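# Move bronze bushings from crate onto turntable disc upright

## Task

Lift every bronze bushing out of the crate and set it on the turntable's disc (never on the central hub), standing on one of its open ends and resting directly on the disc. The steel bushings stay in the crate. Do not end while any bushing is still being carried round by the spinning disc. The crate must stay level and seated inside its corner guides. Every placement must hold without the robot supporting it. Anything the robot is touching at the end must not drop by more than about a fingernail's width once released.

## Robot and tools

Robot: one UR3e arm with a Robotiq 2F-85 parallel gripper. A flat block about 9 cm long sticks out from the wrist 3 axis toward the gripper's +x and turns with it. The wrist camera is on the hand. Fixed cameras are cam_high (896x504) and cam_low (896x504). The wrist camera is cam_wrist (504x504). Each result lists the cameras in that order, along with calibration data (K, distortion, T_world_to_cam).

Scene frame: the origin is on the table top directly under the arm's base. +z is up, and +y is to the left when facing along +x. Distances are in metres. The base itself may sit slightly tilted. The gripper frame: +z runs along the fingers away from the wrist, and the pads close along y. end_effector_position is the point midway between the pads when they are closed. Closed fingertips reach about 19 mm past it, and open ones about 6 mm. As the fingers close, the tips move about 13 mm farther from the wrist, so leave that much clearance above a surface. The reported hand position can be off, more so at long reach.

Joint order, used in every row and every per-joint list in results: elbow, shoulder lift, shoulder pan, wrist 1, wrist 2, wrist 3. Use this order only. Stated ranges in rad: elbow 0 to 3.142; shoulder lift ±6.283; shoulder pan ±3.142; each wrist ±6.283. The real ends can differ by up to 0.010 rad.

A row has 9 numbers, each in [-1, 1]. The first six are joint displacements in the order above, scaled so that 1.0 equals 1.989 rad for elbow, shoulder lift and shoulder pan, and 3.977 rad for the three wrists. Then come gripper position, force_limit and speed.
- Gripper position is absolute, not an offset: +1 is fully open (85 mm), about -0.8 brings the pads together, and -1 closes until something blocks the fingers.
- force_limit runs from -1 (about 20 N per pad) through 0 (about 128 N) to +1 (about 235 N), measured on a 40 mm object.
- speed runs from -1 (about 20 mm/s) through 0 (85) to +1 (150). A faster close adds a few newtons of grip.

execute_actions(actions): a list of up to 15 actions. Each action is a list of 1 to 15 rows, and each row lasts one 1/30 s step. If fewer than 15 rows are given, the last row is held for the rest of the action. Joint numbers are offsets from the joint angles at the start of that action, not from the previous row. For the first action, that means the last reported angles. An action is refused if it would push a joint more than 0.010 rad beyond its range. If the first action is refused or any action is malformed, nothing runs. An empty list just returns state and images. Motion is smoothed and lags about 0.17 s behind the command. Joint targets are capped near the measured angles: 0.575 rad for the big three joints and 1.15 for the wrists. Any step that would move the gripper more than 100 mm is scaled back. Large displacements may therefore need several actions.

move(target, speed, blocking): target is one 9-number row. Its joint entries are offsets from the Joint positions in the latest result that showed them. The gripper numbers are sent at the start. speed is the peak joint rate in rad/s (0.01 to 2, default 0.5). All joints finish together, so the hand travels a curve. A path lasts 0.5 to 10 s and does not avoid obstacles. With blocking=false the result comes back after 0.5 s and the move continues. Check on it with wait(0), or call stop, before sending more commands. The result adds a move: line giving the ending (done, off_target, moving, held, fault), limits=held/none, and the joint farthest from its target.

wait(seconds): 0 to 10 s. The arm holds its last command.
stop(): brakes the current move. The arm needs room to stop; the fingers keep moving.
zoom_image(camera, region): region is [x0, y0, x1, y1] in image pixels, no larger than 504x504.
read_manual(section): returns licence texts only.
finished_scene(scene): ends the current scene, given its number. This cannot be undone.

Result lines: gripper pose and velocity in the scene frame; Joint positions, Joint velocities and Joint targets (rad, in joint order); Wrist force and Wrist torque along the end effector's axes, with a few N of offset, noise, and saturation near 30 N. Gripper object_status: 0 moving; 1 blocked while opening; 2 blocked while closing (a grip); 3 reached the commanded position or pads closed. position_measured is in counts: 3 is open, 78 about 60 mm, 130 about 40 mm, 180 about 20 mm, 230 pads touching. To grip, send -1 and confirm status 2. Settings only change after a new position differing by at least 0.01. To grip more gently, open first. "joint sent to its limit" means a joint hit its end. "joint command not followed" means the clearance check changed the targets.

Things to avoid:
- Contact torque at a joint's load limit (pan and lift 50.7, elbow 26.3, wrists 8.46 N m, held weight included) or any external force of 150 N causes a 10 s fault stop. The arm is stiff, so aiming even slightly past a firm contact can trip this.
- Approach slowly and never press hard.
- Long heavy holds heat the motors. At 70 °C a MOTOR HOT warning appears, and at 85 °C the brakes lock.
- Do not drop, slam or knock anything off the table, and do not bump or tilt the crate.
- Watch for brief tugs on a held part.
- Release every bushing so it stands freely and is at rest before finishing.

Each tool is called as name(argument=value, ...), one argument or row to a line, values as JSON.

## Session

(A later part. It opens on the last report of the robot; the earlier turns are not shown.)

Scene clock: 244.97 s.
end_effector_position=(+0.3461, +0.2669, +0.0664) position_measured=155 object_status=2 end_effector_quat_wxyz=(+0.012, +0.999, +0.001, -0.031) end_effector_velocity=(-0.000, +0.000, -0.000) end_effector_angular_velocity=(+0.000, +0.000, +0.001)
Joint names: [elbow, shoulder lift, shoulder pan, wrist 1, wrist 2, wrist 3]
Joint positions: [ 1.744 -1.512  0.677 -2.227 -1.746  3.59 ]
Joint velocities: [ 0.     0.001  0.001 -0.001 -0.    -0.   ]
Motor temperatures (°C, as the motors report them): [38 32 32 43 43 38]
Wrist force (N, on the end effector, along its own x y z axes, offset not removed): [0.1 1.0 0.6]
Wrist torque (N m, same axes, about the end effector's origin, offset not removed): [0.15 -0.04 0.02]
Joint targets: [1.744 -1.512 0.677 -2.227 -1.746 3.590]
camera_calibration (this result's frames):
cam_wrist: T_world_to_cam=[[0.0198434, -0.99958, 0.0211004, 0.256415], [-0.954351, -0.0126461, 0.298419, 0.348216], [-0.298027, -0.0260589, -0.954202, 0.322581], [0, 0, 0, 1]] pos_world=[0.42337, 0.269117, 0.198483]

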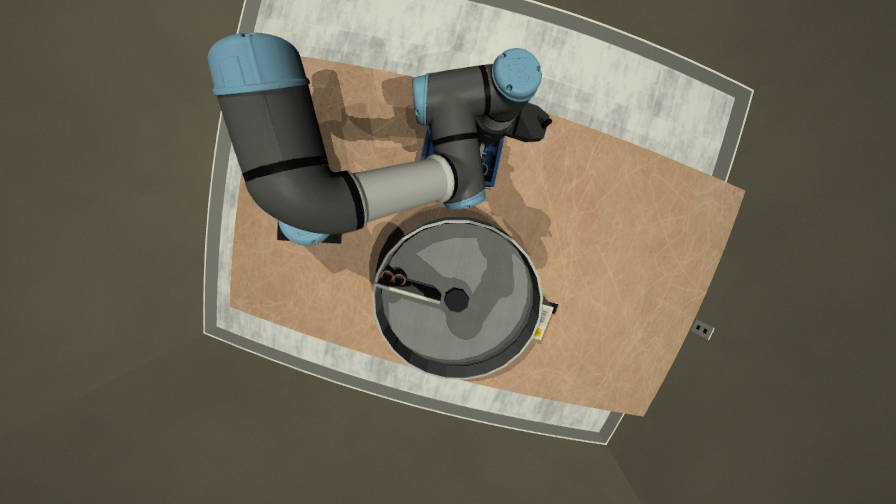

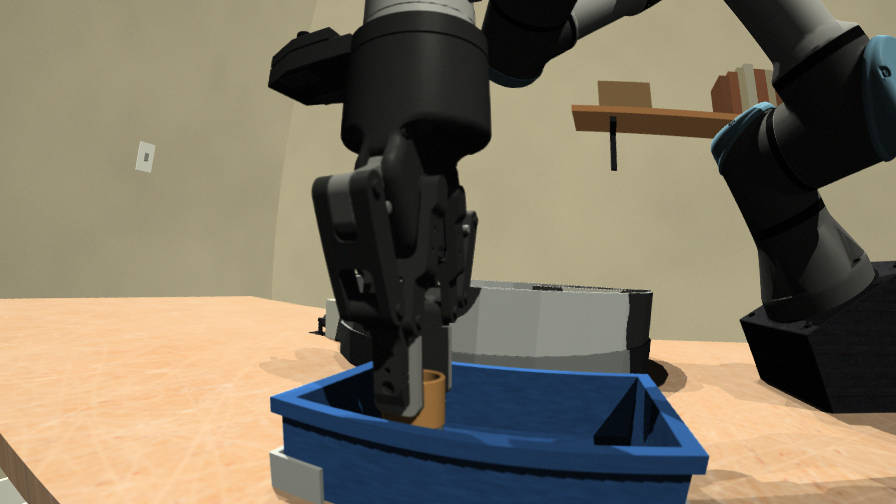

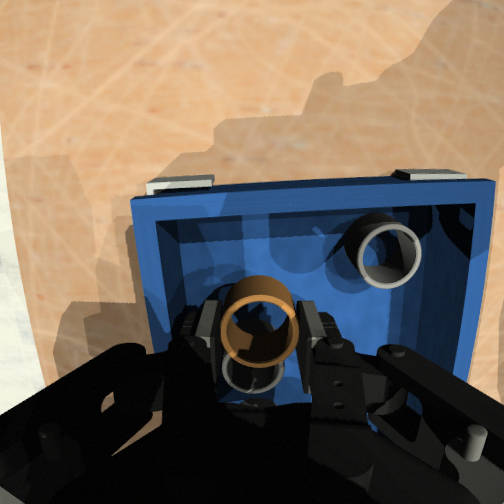

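move(
  target=[-0.1006,-0.0744,0.0287,0.0734,-0.0075,0,-1,-0.5,0],
  speed=0.4,
)

move(
  target=[0.0261,-0.1498,-0.6948,0.1028,0.1569,-0.046,-1,-0.5,0],
  speed=0.9,
)

move(
  target=[0.1337,0.0684,0.0716,-0.1139,-0.0118,0,-1,-0.5,0],
  speed=0.3,
)

Scene clock: 253.67 s.
end_effector_position=(+0.3618, +0.2724, +0.1550) position_measured=155 object_status=2 end_effector_quat_wxyz=(-0.000, +1.000, +0.020, -0.001) end_effector_velocity=(-0.000, +0.000, +0.001) end_effector_angular_velocity=(+0.001, -0.001, +0.002)
Joint names: [elbow, shoulder lift, shoulder pan, wrist 1, wrist 2, wrist 3]
Joint positions: [ 1.544 -1.66   0.734 -1.935 -1.776  3.59 ]
Joint velocities: [-0.002 -0.001  0.002  0.002 -0.     0.   ]
Motor temperatures (°C, as the motors report them): [38 32 32 43 43 38]
Wrist force (N, on the end effector, along its own x y z axes, offset not removed): [0.6 1.7 0.7]
Wrist torque (N m, same axes, about the end effector's origin, offset not removed): [0.21 -0.11 0.01]
Joint targets: [1.544 -1.660 0.734 -1.935 -1.776 3.590]
move: done; limits=none; farthest joint: the elbow, 0.001 radians from its target (0.201 radians at the start)
camera_calibration (this result's frames):
cam_wrist: T_world_to_cam=[[0.0590377, -0.998252, -0.00263646, 0.248824], [-0.968965, -0.0579404, 0.240311, 0.363476], [-0.240043, -0.0116328, -0.970692, 0.38958], [0, 0, 0, 1]] pos_world=[0.431022, 0.273981, 0.291472]

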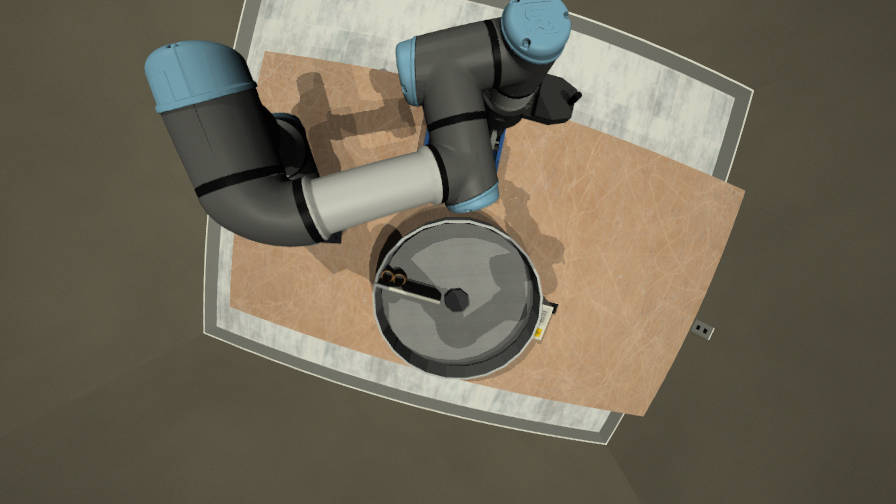

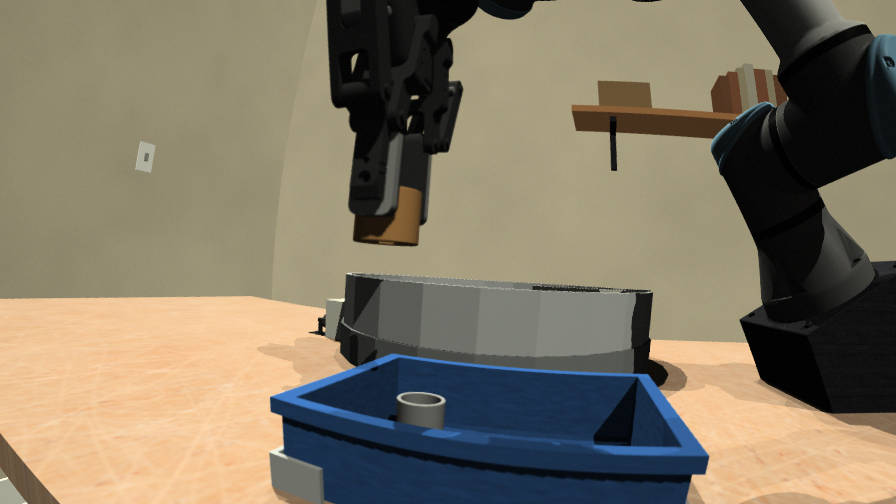

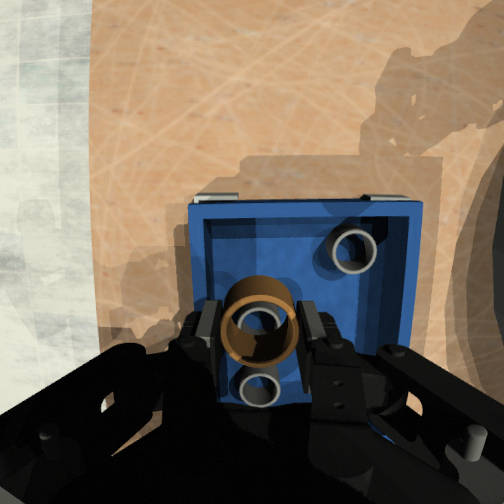

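Scene clock: 255.97 s.
end_effector_position=(+0.4314, -0.0289, +0.1595) position_measured=155 object_status=2 end_effector_quat_wxyz=(-0.001, +0.868, -0.497, -0.001) end_effector_velocity=(-0.000, -0.000, +0.000) end_effector_angular_velocity=(-0.000, -0.001, -0.002)
Joint names: [elbow, shoulder lift, shoulder pan, wrist 1, wrist 2, wrist 3]
Joint positions: [ 1.596 -1.958 -0.647 -1.526 -1.152  3.407]
Joint velocities: [ 0.001 -0.001 -0.003  0.001  0.001 -0.   ]
Motor temperatures (°C, as the motors report them): [38 32 32 43 43 38]
Wrist force (N, on the end effector, along its own x y z axes, offset not removed): [1.0 2.2 0.8]
Wrist torque (N m, same axes, about the end effector's origin, offset not removed): [0.30 -0.19 0.03]
Joint targets: [1.596 -1.958 -0.648 -1.526 -1.151 3.407]
move: done; limits=none; farthest joint: the shoulder pan, 0.000 radians from its target (1.382 radians at the start)
camera_calibration (this result's frames):
cam_wrist: T_world_to_cam=[[-0.853011, -0.521885, -0.0030035, 0.351304], [-0.507153, 0.827547, 0.240753, 0.238721], [-0.12316, 0.206888, -0.970582, 0.36311], [0, 0, 0, 1]] pos_world=[0.465455, -0.0893349, 0.29601]

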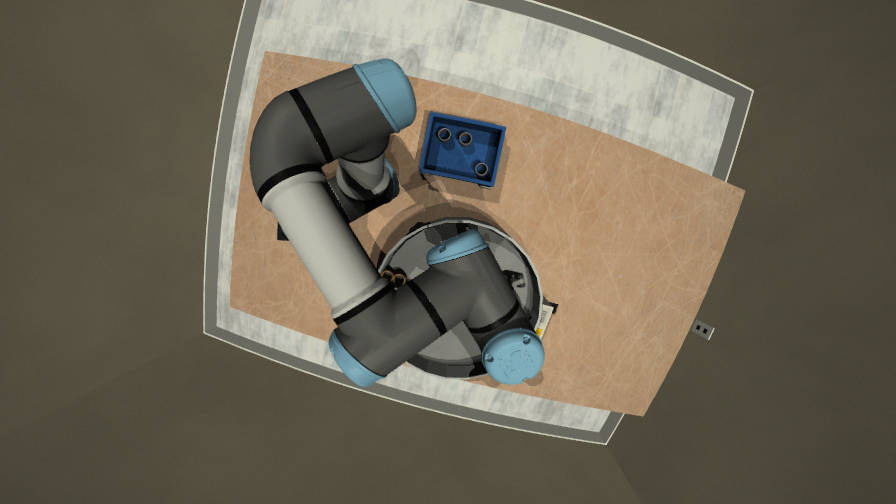

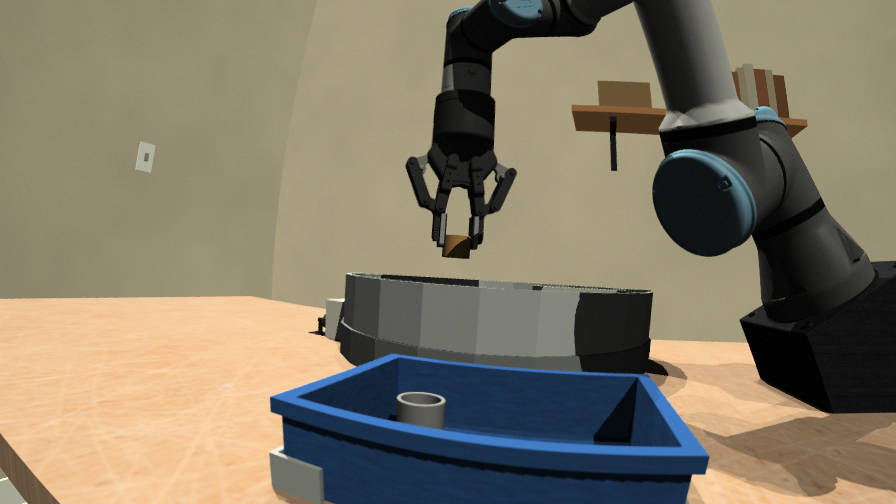

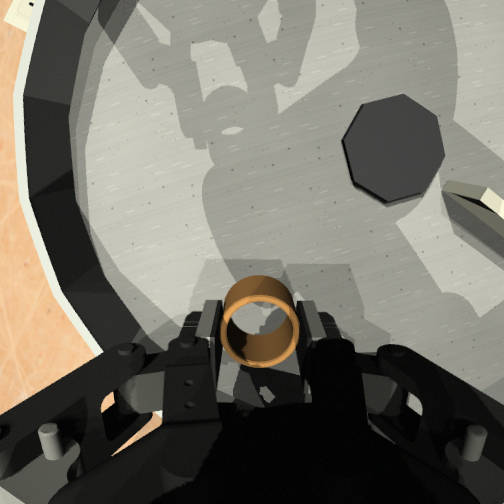

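Scene clock: 258.07 s.
end_effector_position=(+0.4300, -0.0283, +0.0800) position_measured=155 object_status=2 end_effector_quat_wxyz=(-0.002, +0.901, -0.433, -0.003) end_effector_velocity=(-0.001, +0.001, -0.001) end_effector_angular_velocity=(+0.002, +0.003, +0.001)
Joint names: [elbow, shoulder lift, shoulder pan, wrist 1, wrist 2, wrist 3]
Joint positions: [ 1.862 -1.822 -0.505 -1.979 -1.198  3.407]
Joint velocities: [ 0.003  0.002  0.002 -0.002 -0.    -0.   ]
Motor temperatures (°C, as the motors report them): [38 32 32 43 43 38]
Wrist force (N, on the end effector, along its own x y z axes, offset not removed): [-1.4 2.6 -30.0]
Wrist torque (N m, same axes, about the end effector's origin, offset not removed): [0.15 -0.10 0.03]
Joint targets: [1.862 -1.822 -0.505 -1.979 -1.199 3.407]
move: done; limits=none; farthest joint: the shoulder pan, 0.000 radians from its target (0.143 radians at the start)
camera_calibration (this result's frames):
cam_wrist: T_world_to_cam=[[-0.769658, -0.638447, -0.00337609, 0.311022], [-0.619626, 0.745673, 0.245022, 0.302351], [-0.153916, 0.190675, -0.969512, 0.298264], [0, 0, 0, 1]] pos_world=[0.472633, -0.0837552, 0.216137]

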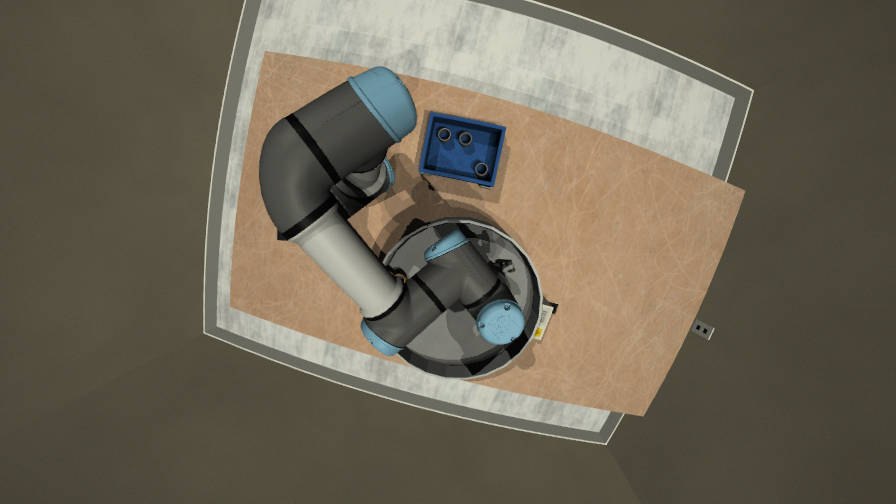

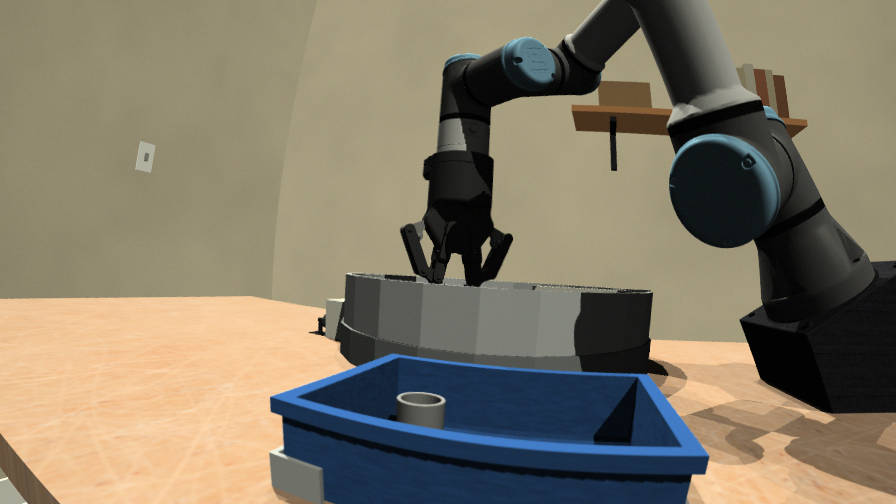

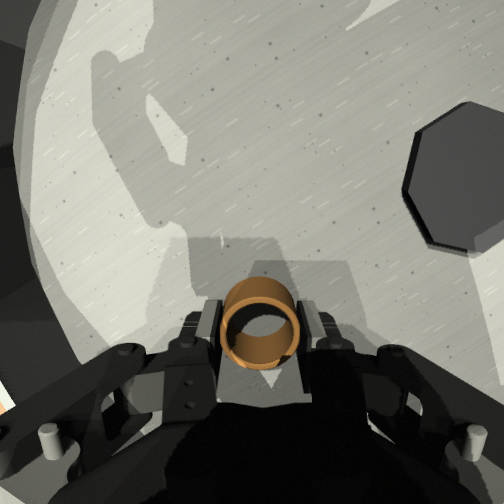

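Release, then retreat up and toward the crate side for a clear view.

execute_actions(
  actions=[
    [[-0.004,-0.003,-0.002,0.004,0,0,0.1,-0.5,0]],
    [[0,0,0,0,0,0,0.1,-0.5,0]],
  ],
)

move(
  target=[-0.130,-0.065,-0.070,0.110,0.012,0,0.1,-0.5,0],
  speed=0.6,
)

move(
  target=[0.18,-0.0473,0.6003,-0.1142,-0.1345,0,0.1,-0.5,0],
  speed=0.9,
)

wait(
  seconds=8,
)

Scene clock: 264.40 s.
end_effector_position=(+0.4299, -0.0286, +0.0826) position_measured=117 object_status=3 end_effector_quat_wxyz=(-0.001, +0.900, -0.435, -0.003) end_effector_velocity=(+0.000, -0.000, +0.000) end_effector_angular_velocity=(-0.001, -0.000, -0.000)
Joint names: [elbow, shoulder lift, shoulder pan, wrist 1, wrist 2, wrist 3]
Joint positions: [ 1.854 -1.828 -0.509 -1.963 -1.199  3.407]
Joint velocities: [-0.    -0.    -0.001  0.    -0.    -0.   ]
Motor temperatures (°C, as the motors report them): [38 32 32 43 43 38]
Wrist force (N, on the end effector, along its own x y z axes, offset not removed): [1.1 1.7 0.6]
Wrist torque (N m, same axes, about the end effector's origin, offset not removed): [0.24 -0.21 0.03]
Joint targets: [1.854 -1.828 -0.509 -1.963 -1.199 3.407]
camera_calibration (this result's frames):
cam_wrist: T_world_to_cam=[[-0.772318, -0.635233, -0.00181493, 0.311843], [-0.616182, 0.748456, 0.245221, 0.300429], [-0.154414, 0.190507, -0.969465, 0.301081], [0, 0, 0, 1]] pos_world=[0.472452, -0.0841227, 0.218782]

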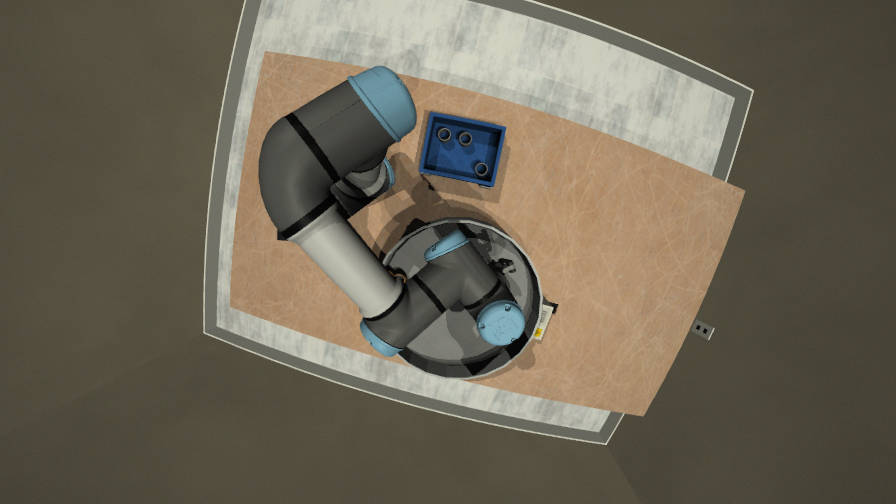

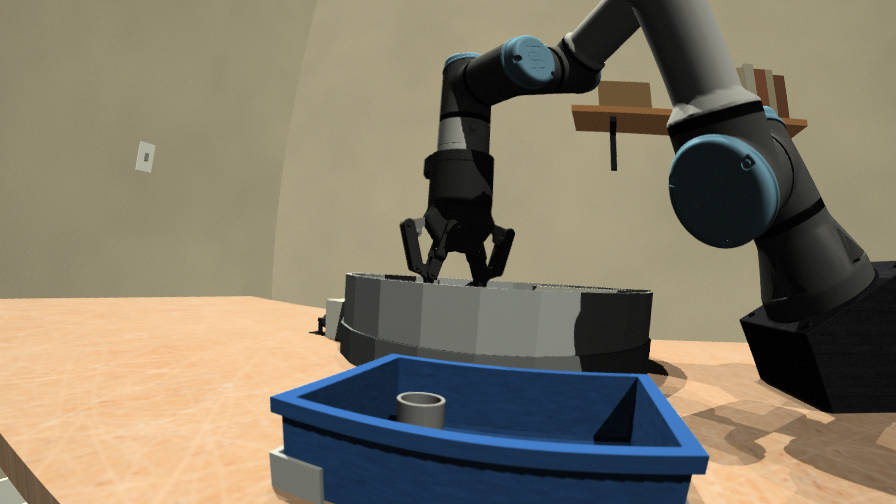

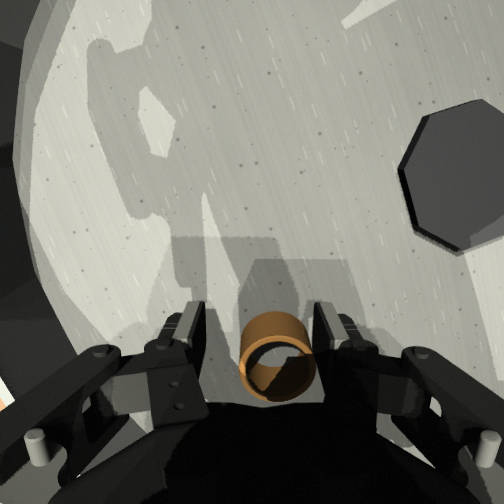

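Scene clock: 265.80 s.
end_effector_position=(+0.4316, -0.0291, +0.1595) position_measured=117 object_status=3 end_effector_quat_wxyz=(-0.001, +0.868, -0.497, -0.001) end_effector_velocity=(-0.000, +0.000, +0.000) end_effector_angular_velocity=(+0.000, +0.000, -0.000)
Joint names: [elbow, shoulder lift, shoulder pan, wrist 1, wrist 2, wrist 3]
Joint positions: [ 1.596 -1.957 -0.648 -1.526 -1.151  3.407]
Joint velocities: [-0.002 -0.001 -0.     0.003  0.    -0.   ]
Motor temperatures (°C, as the motors report them): [38 32 32 43 43 38]
Wrist force (N, on the end effector, along its own x y z axes, offset not removed): [-0.1 0.9 0.0]
Wrist torque (N m, same axes, about the end effector's origin, offset not removed): [0.09 -0.02 -0.01]
Joint targets: [1.596 -1.957 -0.648 -1.525 -1.151 3.407]
move: done; limits=none; farthest joint: the shoulder pan, 0.000 radians from its target (0.139 radians at the start)
camera_calibration (this result's frames):
cam_wrist: T_world_to_cam=[[-0.853455, -0.521155, -0.00347945, 0.351617], [-0.506509, 0.827861, 0.241029, 0.238663], [-0.122733, 0.20747, -0.970512, 0.362945], [0, 0, 0, 1]] pos_world=[0.46552, -0.0896328, 0.295941]

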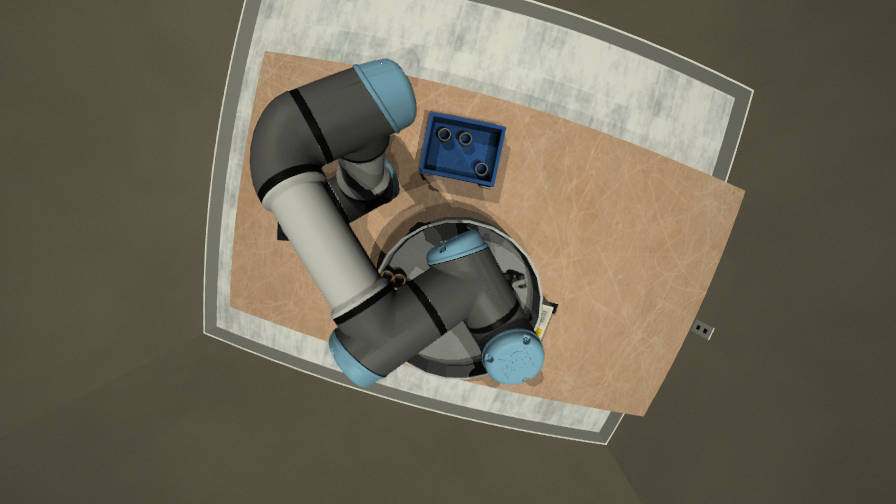

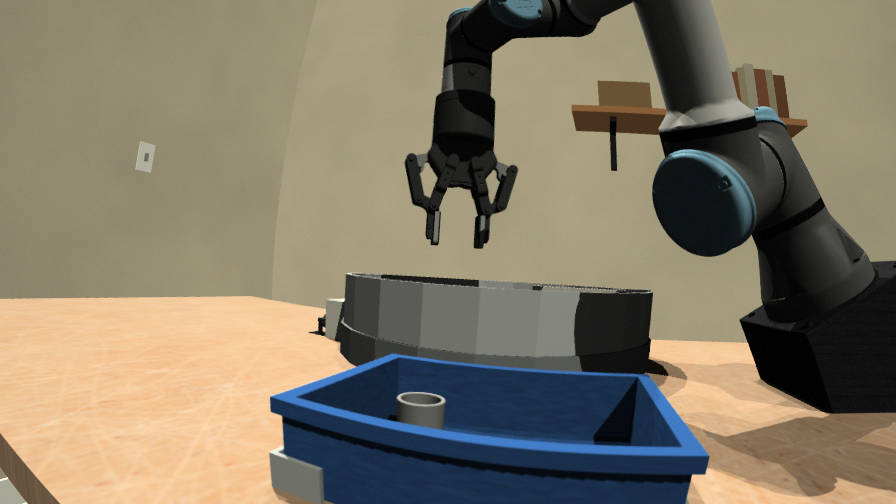

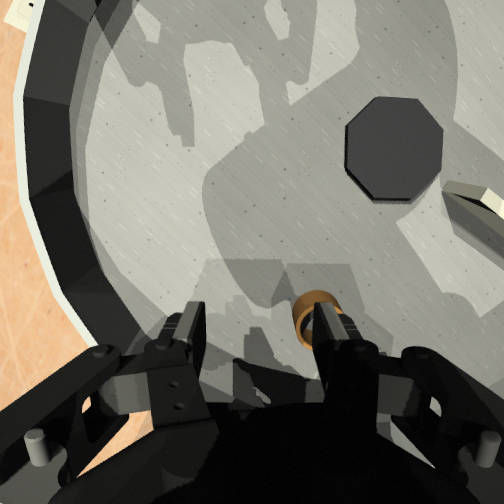

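Scene clock: 267.90 s.
end_effector_position=(+0.3121, +0.2056, +0.1548) position_measured=117 object_status=3 end_effector_quat_wxyz=(-0.000, +1.000, +0.028, -0.001) end_effector_velocity=(+0.000, +0.000, +0.001) end_effector_angular_velocity=(+0.000, -0.002, +0.003)
Joint names: [elbow, shoulder lift, shoulder pan, wrist 1, wrist 2, wrist 3]
Joint positions: [ 1.954 -2.051  0.545 -1.98  -1.686  3.407]
Joint velocities: [-0.001 -0.     0.003 -0.001 -0.002 -0.   ]
Motor temperatures (°C, as the motors report them): [38 32 32 43 43 38]
Wrist force (N, on the end effector, along its own x y z axes, offset not removed): [0.7 0.8 0.6]
Wrist torque (N m, same axes, about the end effector's origin, offset not removed): [0.05 -0.16 0.05]
Joint targets: [1.954 -2.051 0.546 -1.980 -1.686 3.407]
move: done; limits=none; farthest joint: the shoulder pan, 0.000 radians from its target (1.194 radians at the start)
camera_calibration (this result's frames):
cam_wrist: T_world_to_cam=[[0.0736037, -0.997283, -0.0030264, 0.180398], [-0.967998, -0.0721717, 0.240356, 0.314142], [-0.239922, -0.0147616, -0.97068, 0.377349], [0, 0, 0, 1]] pos_world=[0.381345, 0.208151, 0.291326]

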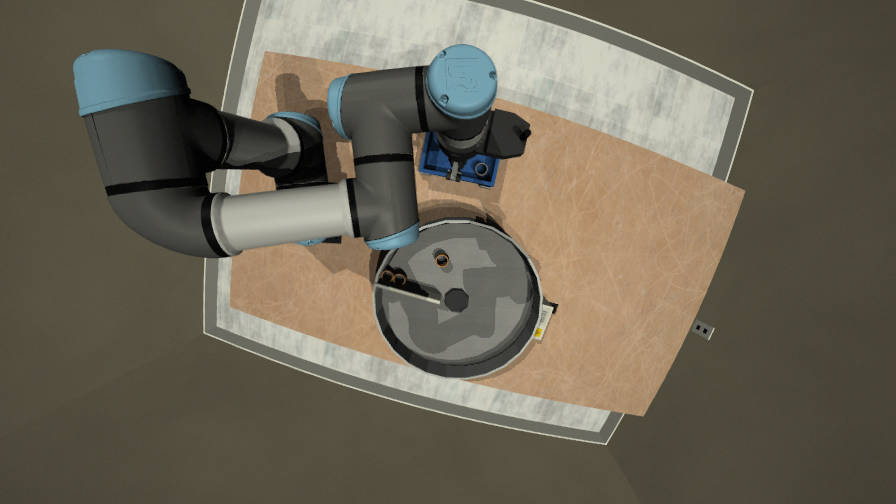

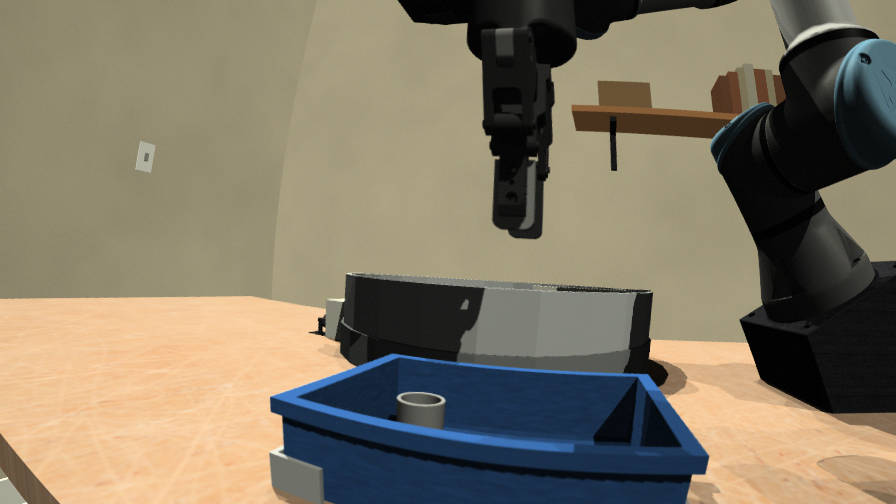

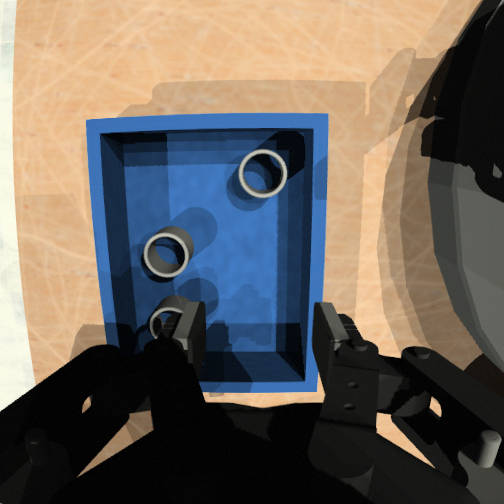

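Scene clock: 275.90 s.
end_effector_position=(+0.3121, +0.2056, +0.1548) position_measured=117 object_status=3 end_effector_quat_wxyz=(-0.001, +1.000, +0.028, -0.001) end_effector_velocity=(+0.001, -0.000, +0.000) end_effector_angular_velocity=(+0.000, -0.001, -0.001)
Joint names: [elbow, shoulder lift, shoulder pan, wrist 1, wrist 2, wrist 3]
Joint positions: [ 1.954 -2.051  0.546 -1.98  -1.686  3.407]
Joint velocities: [-0.001  0.    -0.    -0.    -0.     0.   ]
Motor temperatures (°C, as the motors report them): [38 32 32 43 43 38]
Wrist force (N, on the end effector, along its own x y z axes, offset not removed): [0.8 1.3 -0.4]
Wrist torque (N m, same axes, about the end effector's origin, offset not removed): [0.16 -0.14 0.02]
Joint targets: [1.954 -2.051 0.546 -1.980 -1.686 3.407]
wait: 8.00 s; at rest by 0.17 s
camera_calibration (this result's frames):
cam_wrist: T_world_to_cam=[[0.0738145, -0.997267, -0.00306062, 0.180375], [-0.967996, -0.0723854, 0.2403, 0.314159], [-0.239865, -0.0147749, -0.970694, 0.377343], [0, 0, 0, 1]] pos_world=[0.381302, 0.208198, 0.291345]

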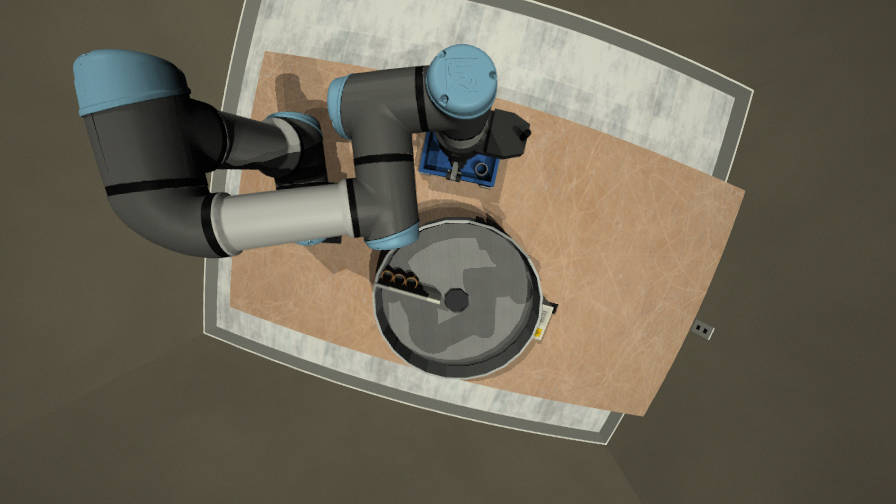

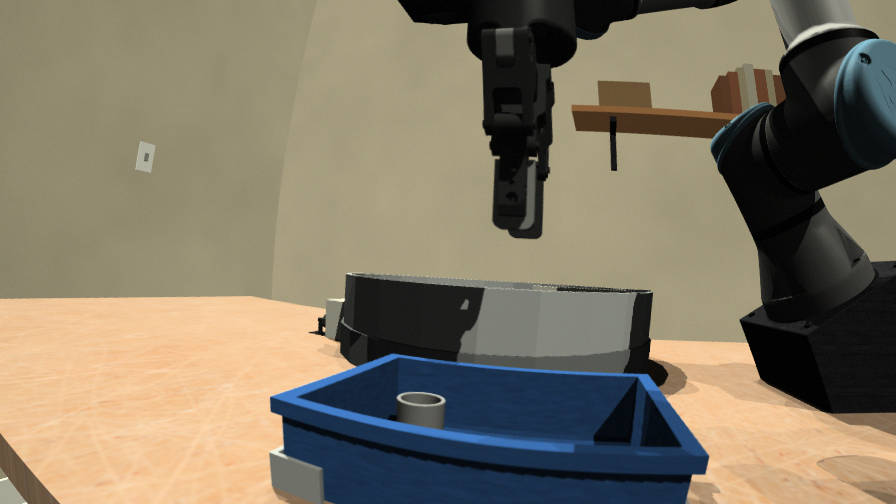

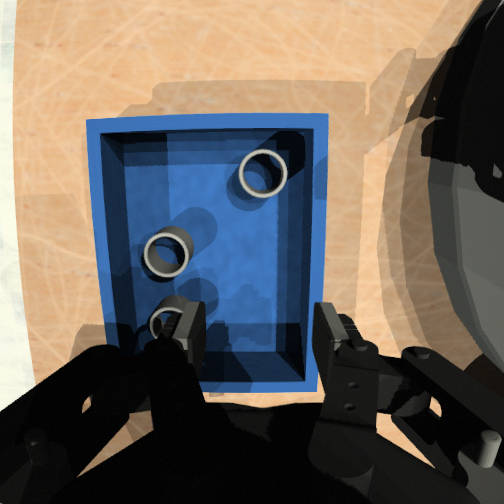

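wait(
  seconds=8,
)

zoom_image(
  camera="cam_high",
  region=[360, 110, 560, 320],
)

Scene clock: 287.70 s.
end_effector_position=(+0.3121, +0.2056, +0.1548) position_measured=117 object_status=3 end_effector_quat_wxyz=(-0.001, +1.000, +0.028, -0.001) end_effector_velocity=(-0.001, +0.000, -0.000) end_effector_angular_velocity=(+0.000, +0.001, +0.001)
Joint names: [elbow, shoulder lift, shoulder pan, wrist 1, wrist 2, wrist 3]
Joint positions: [ 1.954 -2.051  0.546 -1.98  -1.686  3.407]
Joint velocities: [ 0.002 -0.     0.001  0.     0.     0.   ]
Motor temperatures (°C, as the motors report them): [38 32 32 43 43 38]
Wrist force (N, on the end effector, along its own x y z axes, offset not removed): [1.4 1.4 0.1]
Wrist torque (N m, same axes, about the end effector's origin, offset not removed): [0.18 -0.23 0.01]
Joint targets: [1.954 -2.051 0.546 -1.980 -1.686 3.407]
wait: 8.00 s; at rest from the start
camera_calibration (this result's frames):
cam_wrist: T_world_to_cam=[[0.0738137, -0.997267, -0.00306058, 0.180375], [-0.967996, -0.0723847, 0.2403, 0.314159], [-0.239865, -0.0147748, -0.970694, 0.377343], [0, 0, 0, 1]] pos_world=[0.381302, 0.208198, 0.291345]

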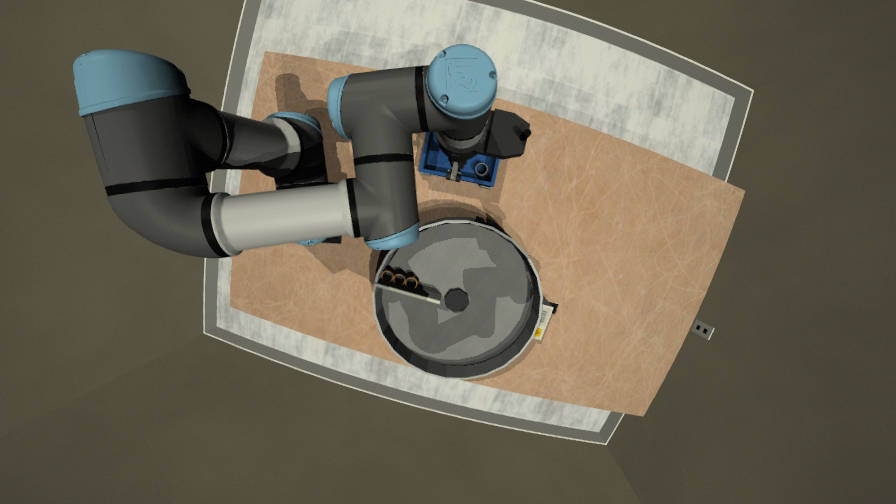

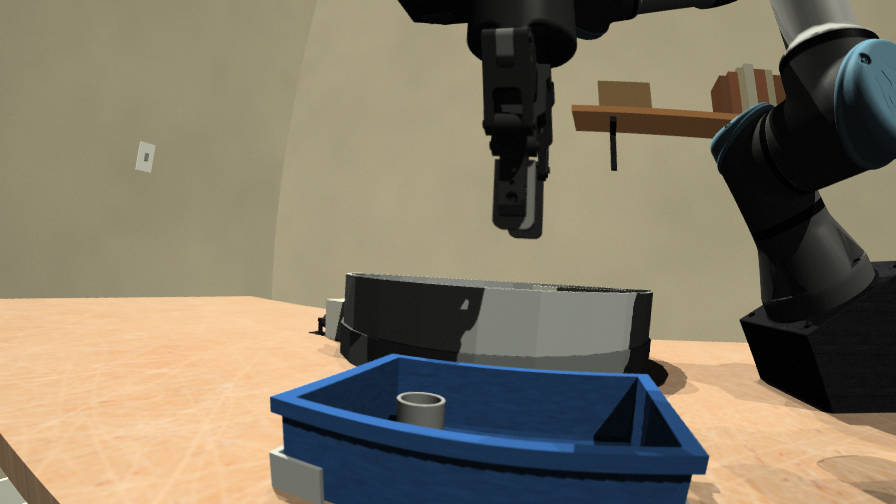

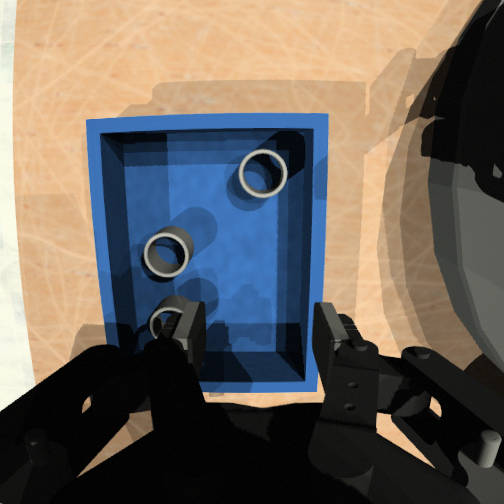

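Region (360, 110, 560, 320) of cam_high's 896x504 image, scaled by 2.400, with more detail than that image has; it fills the left 480 columns of this view, and the rest is white.

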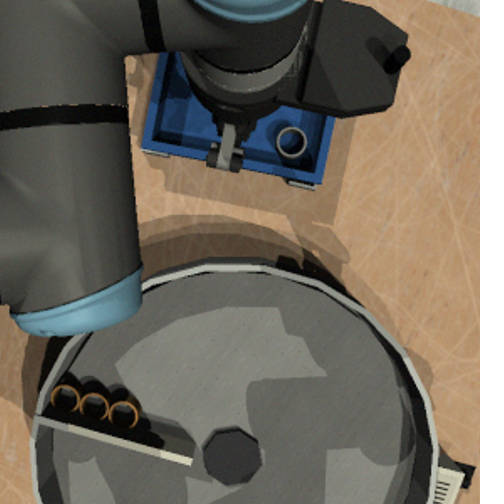

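finished_scene(
  scene=1,
)

The scene is finished: the task was done.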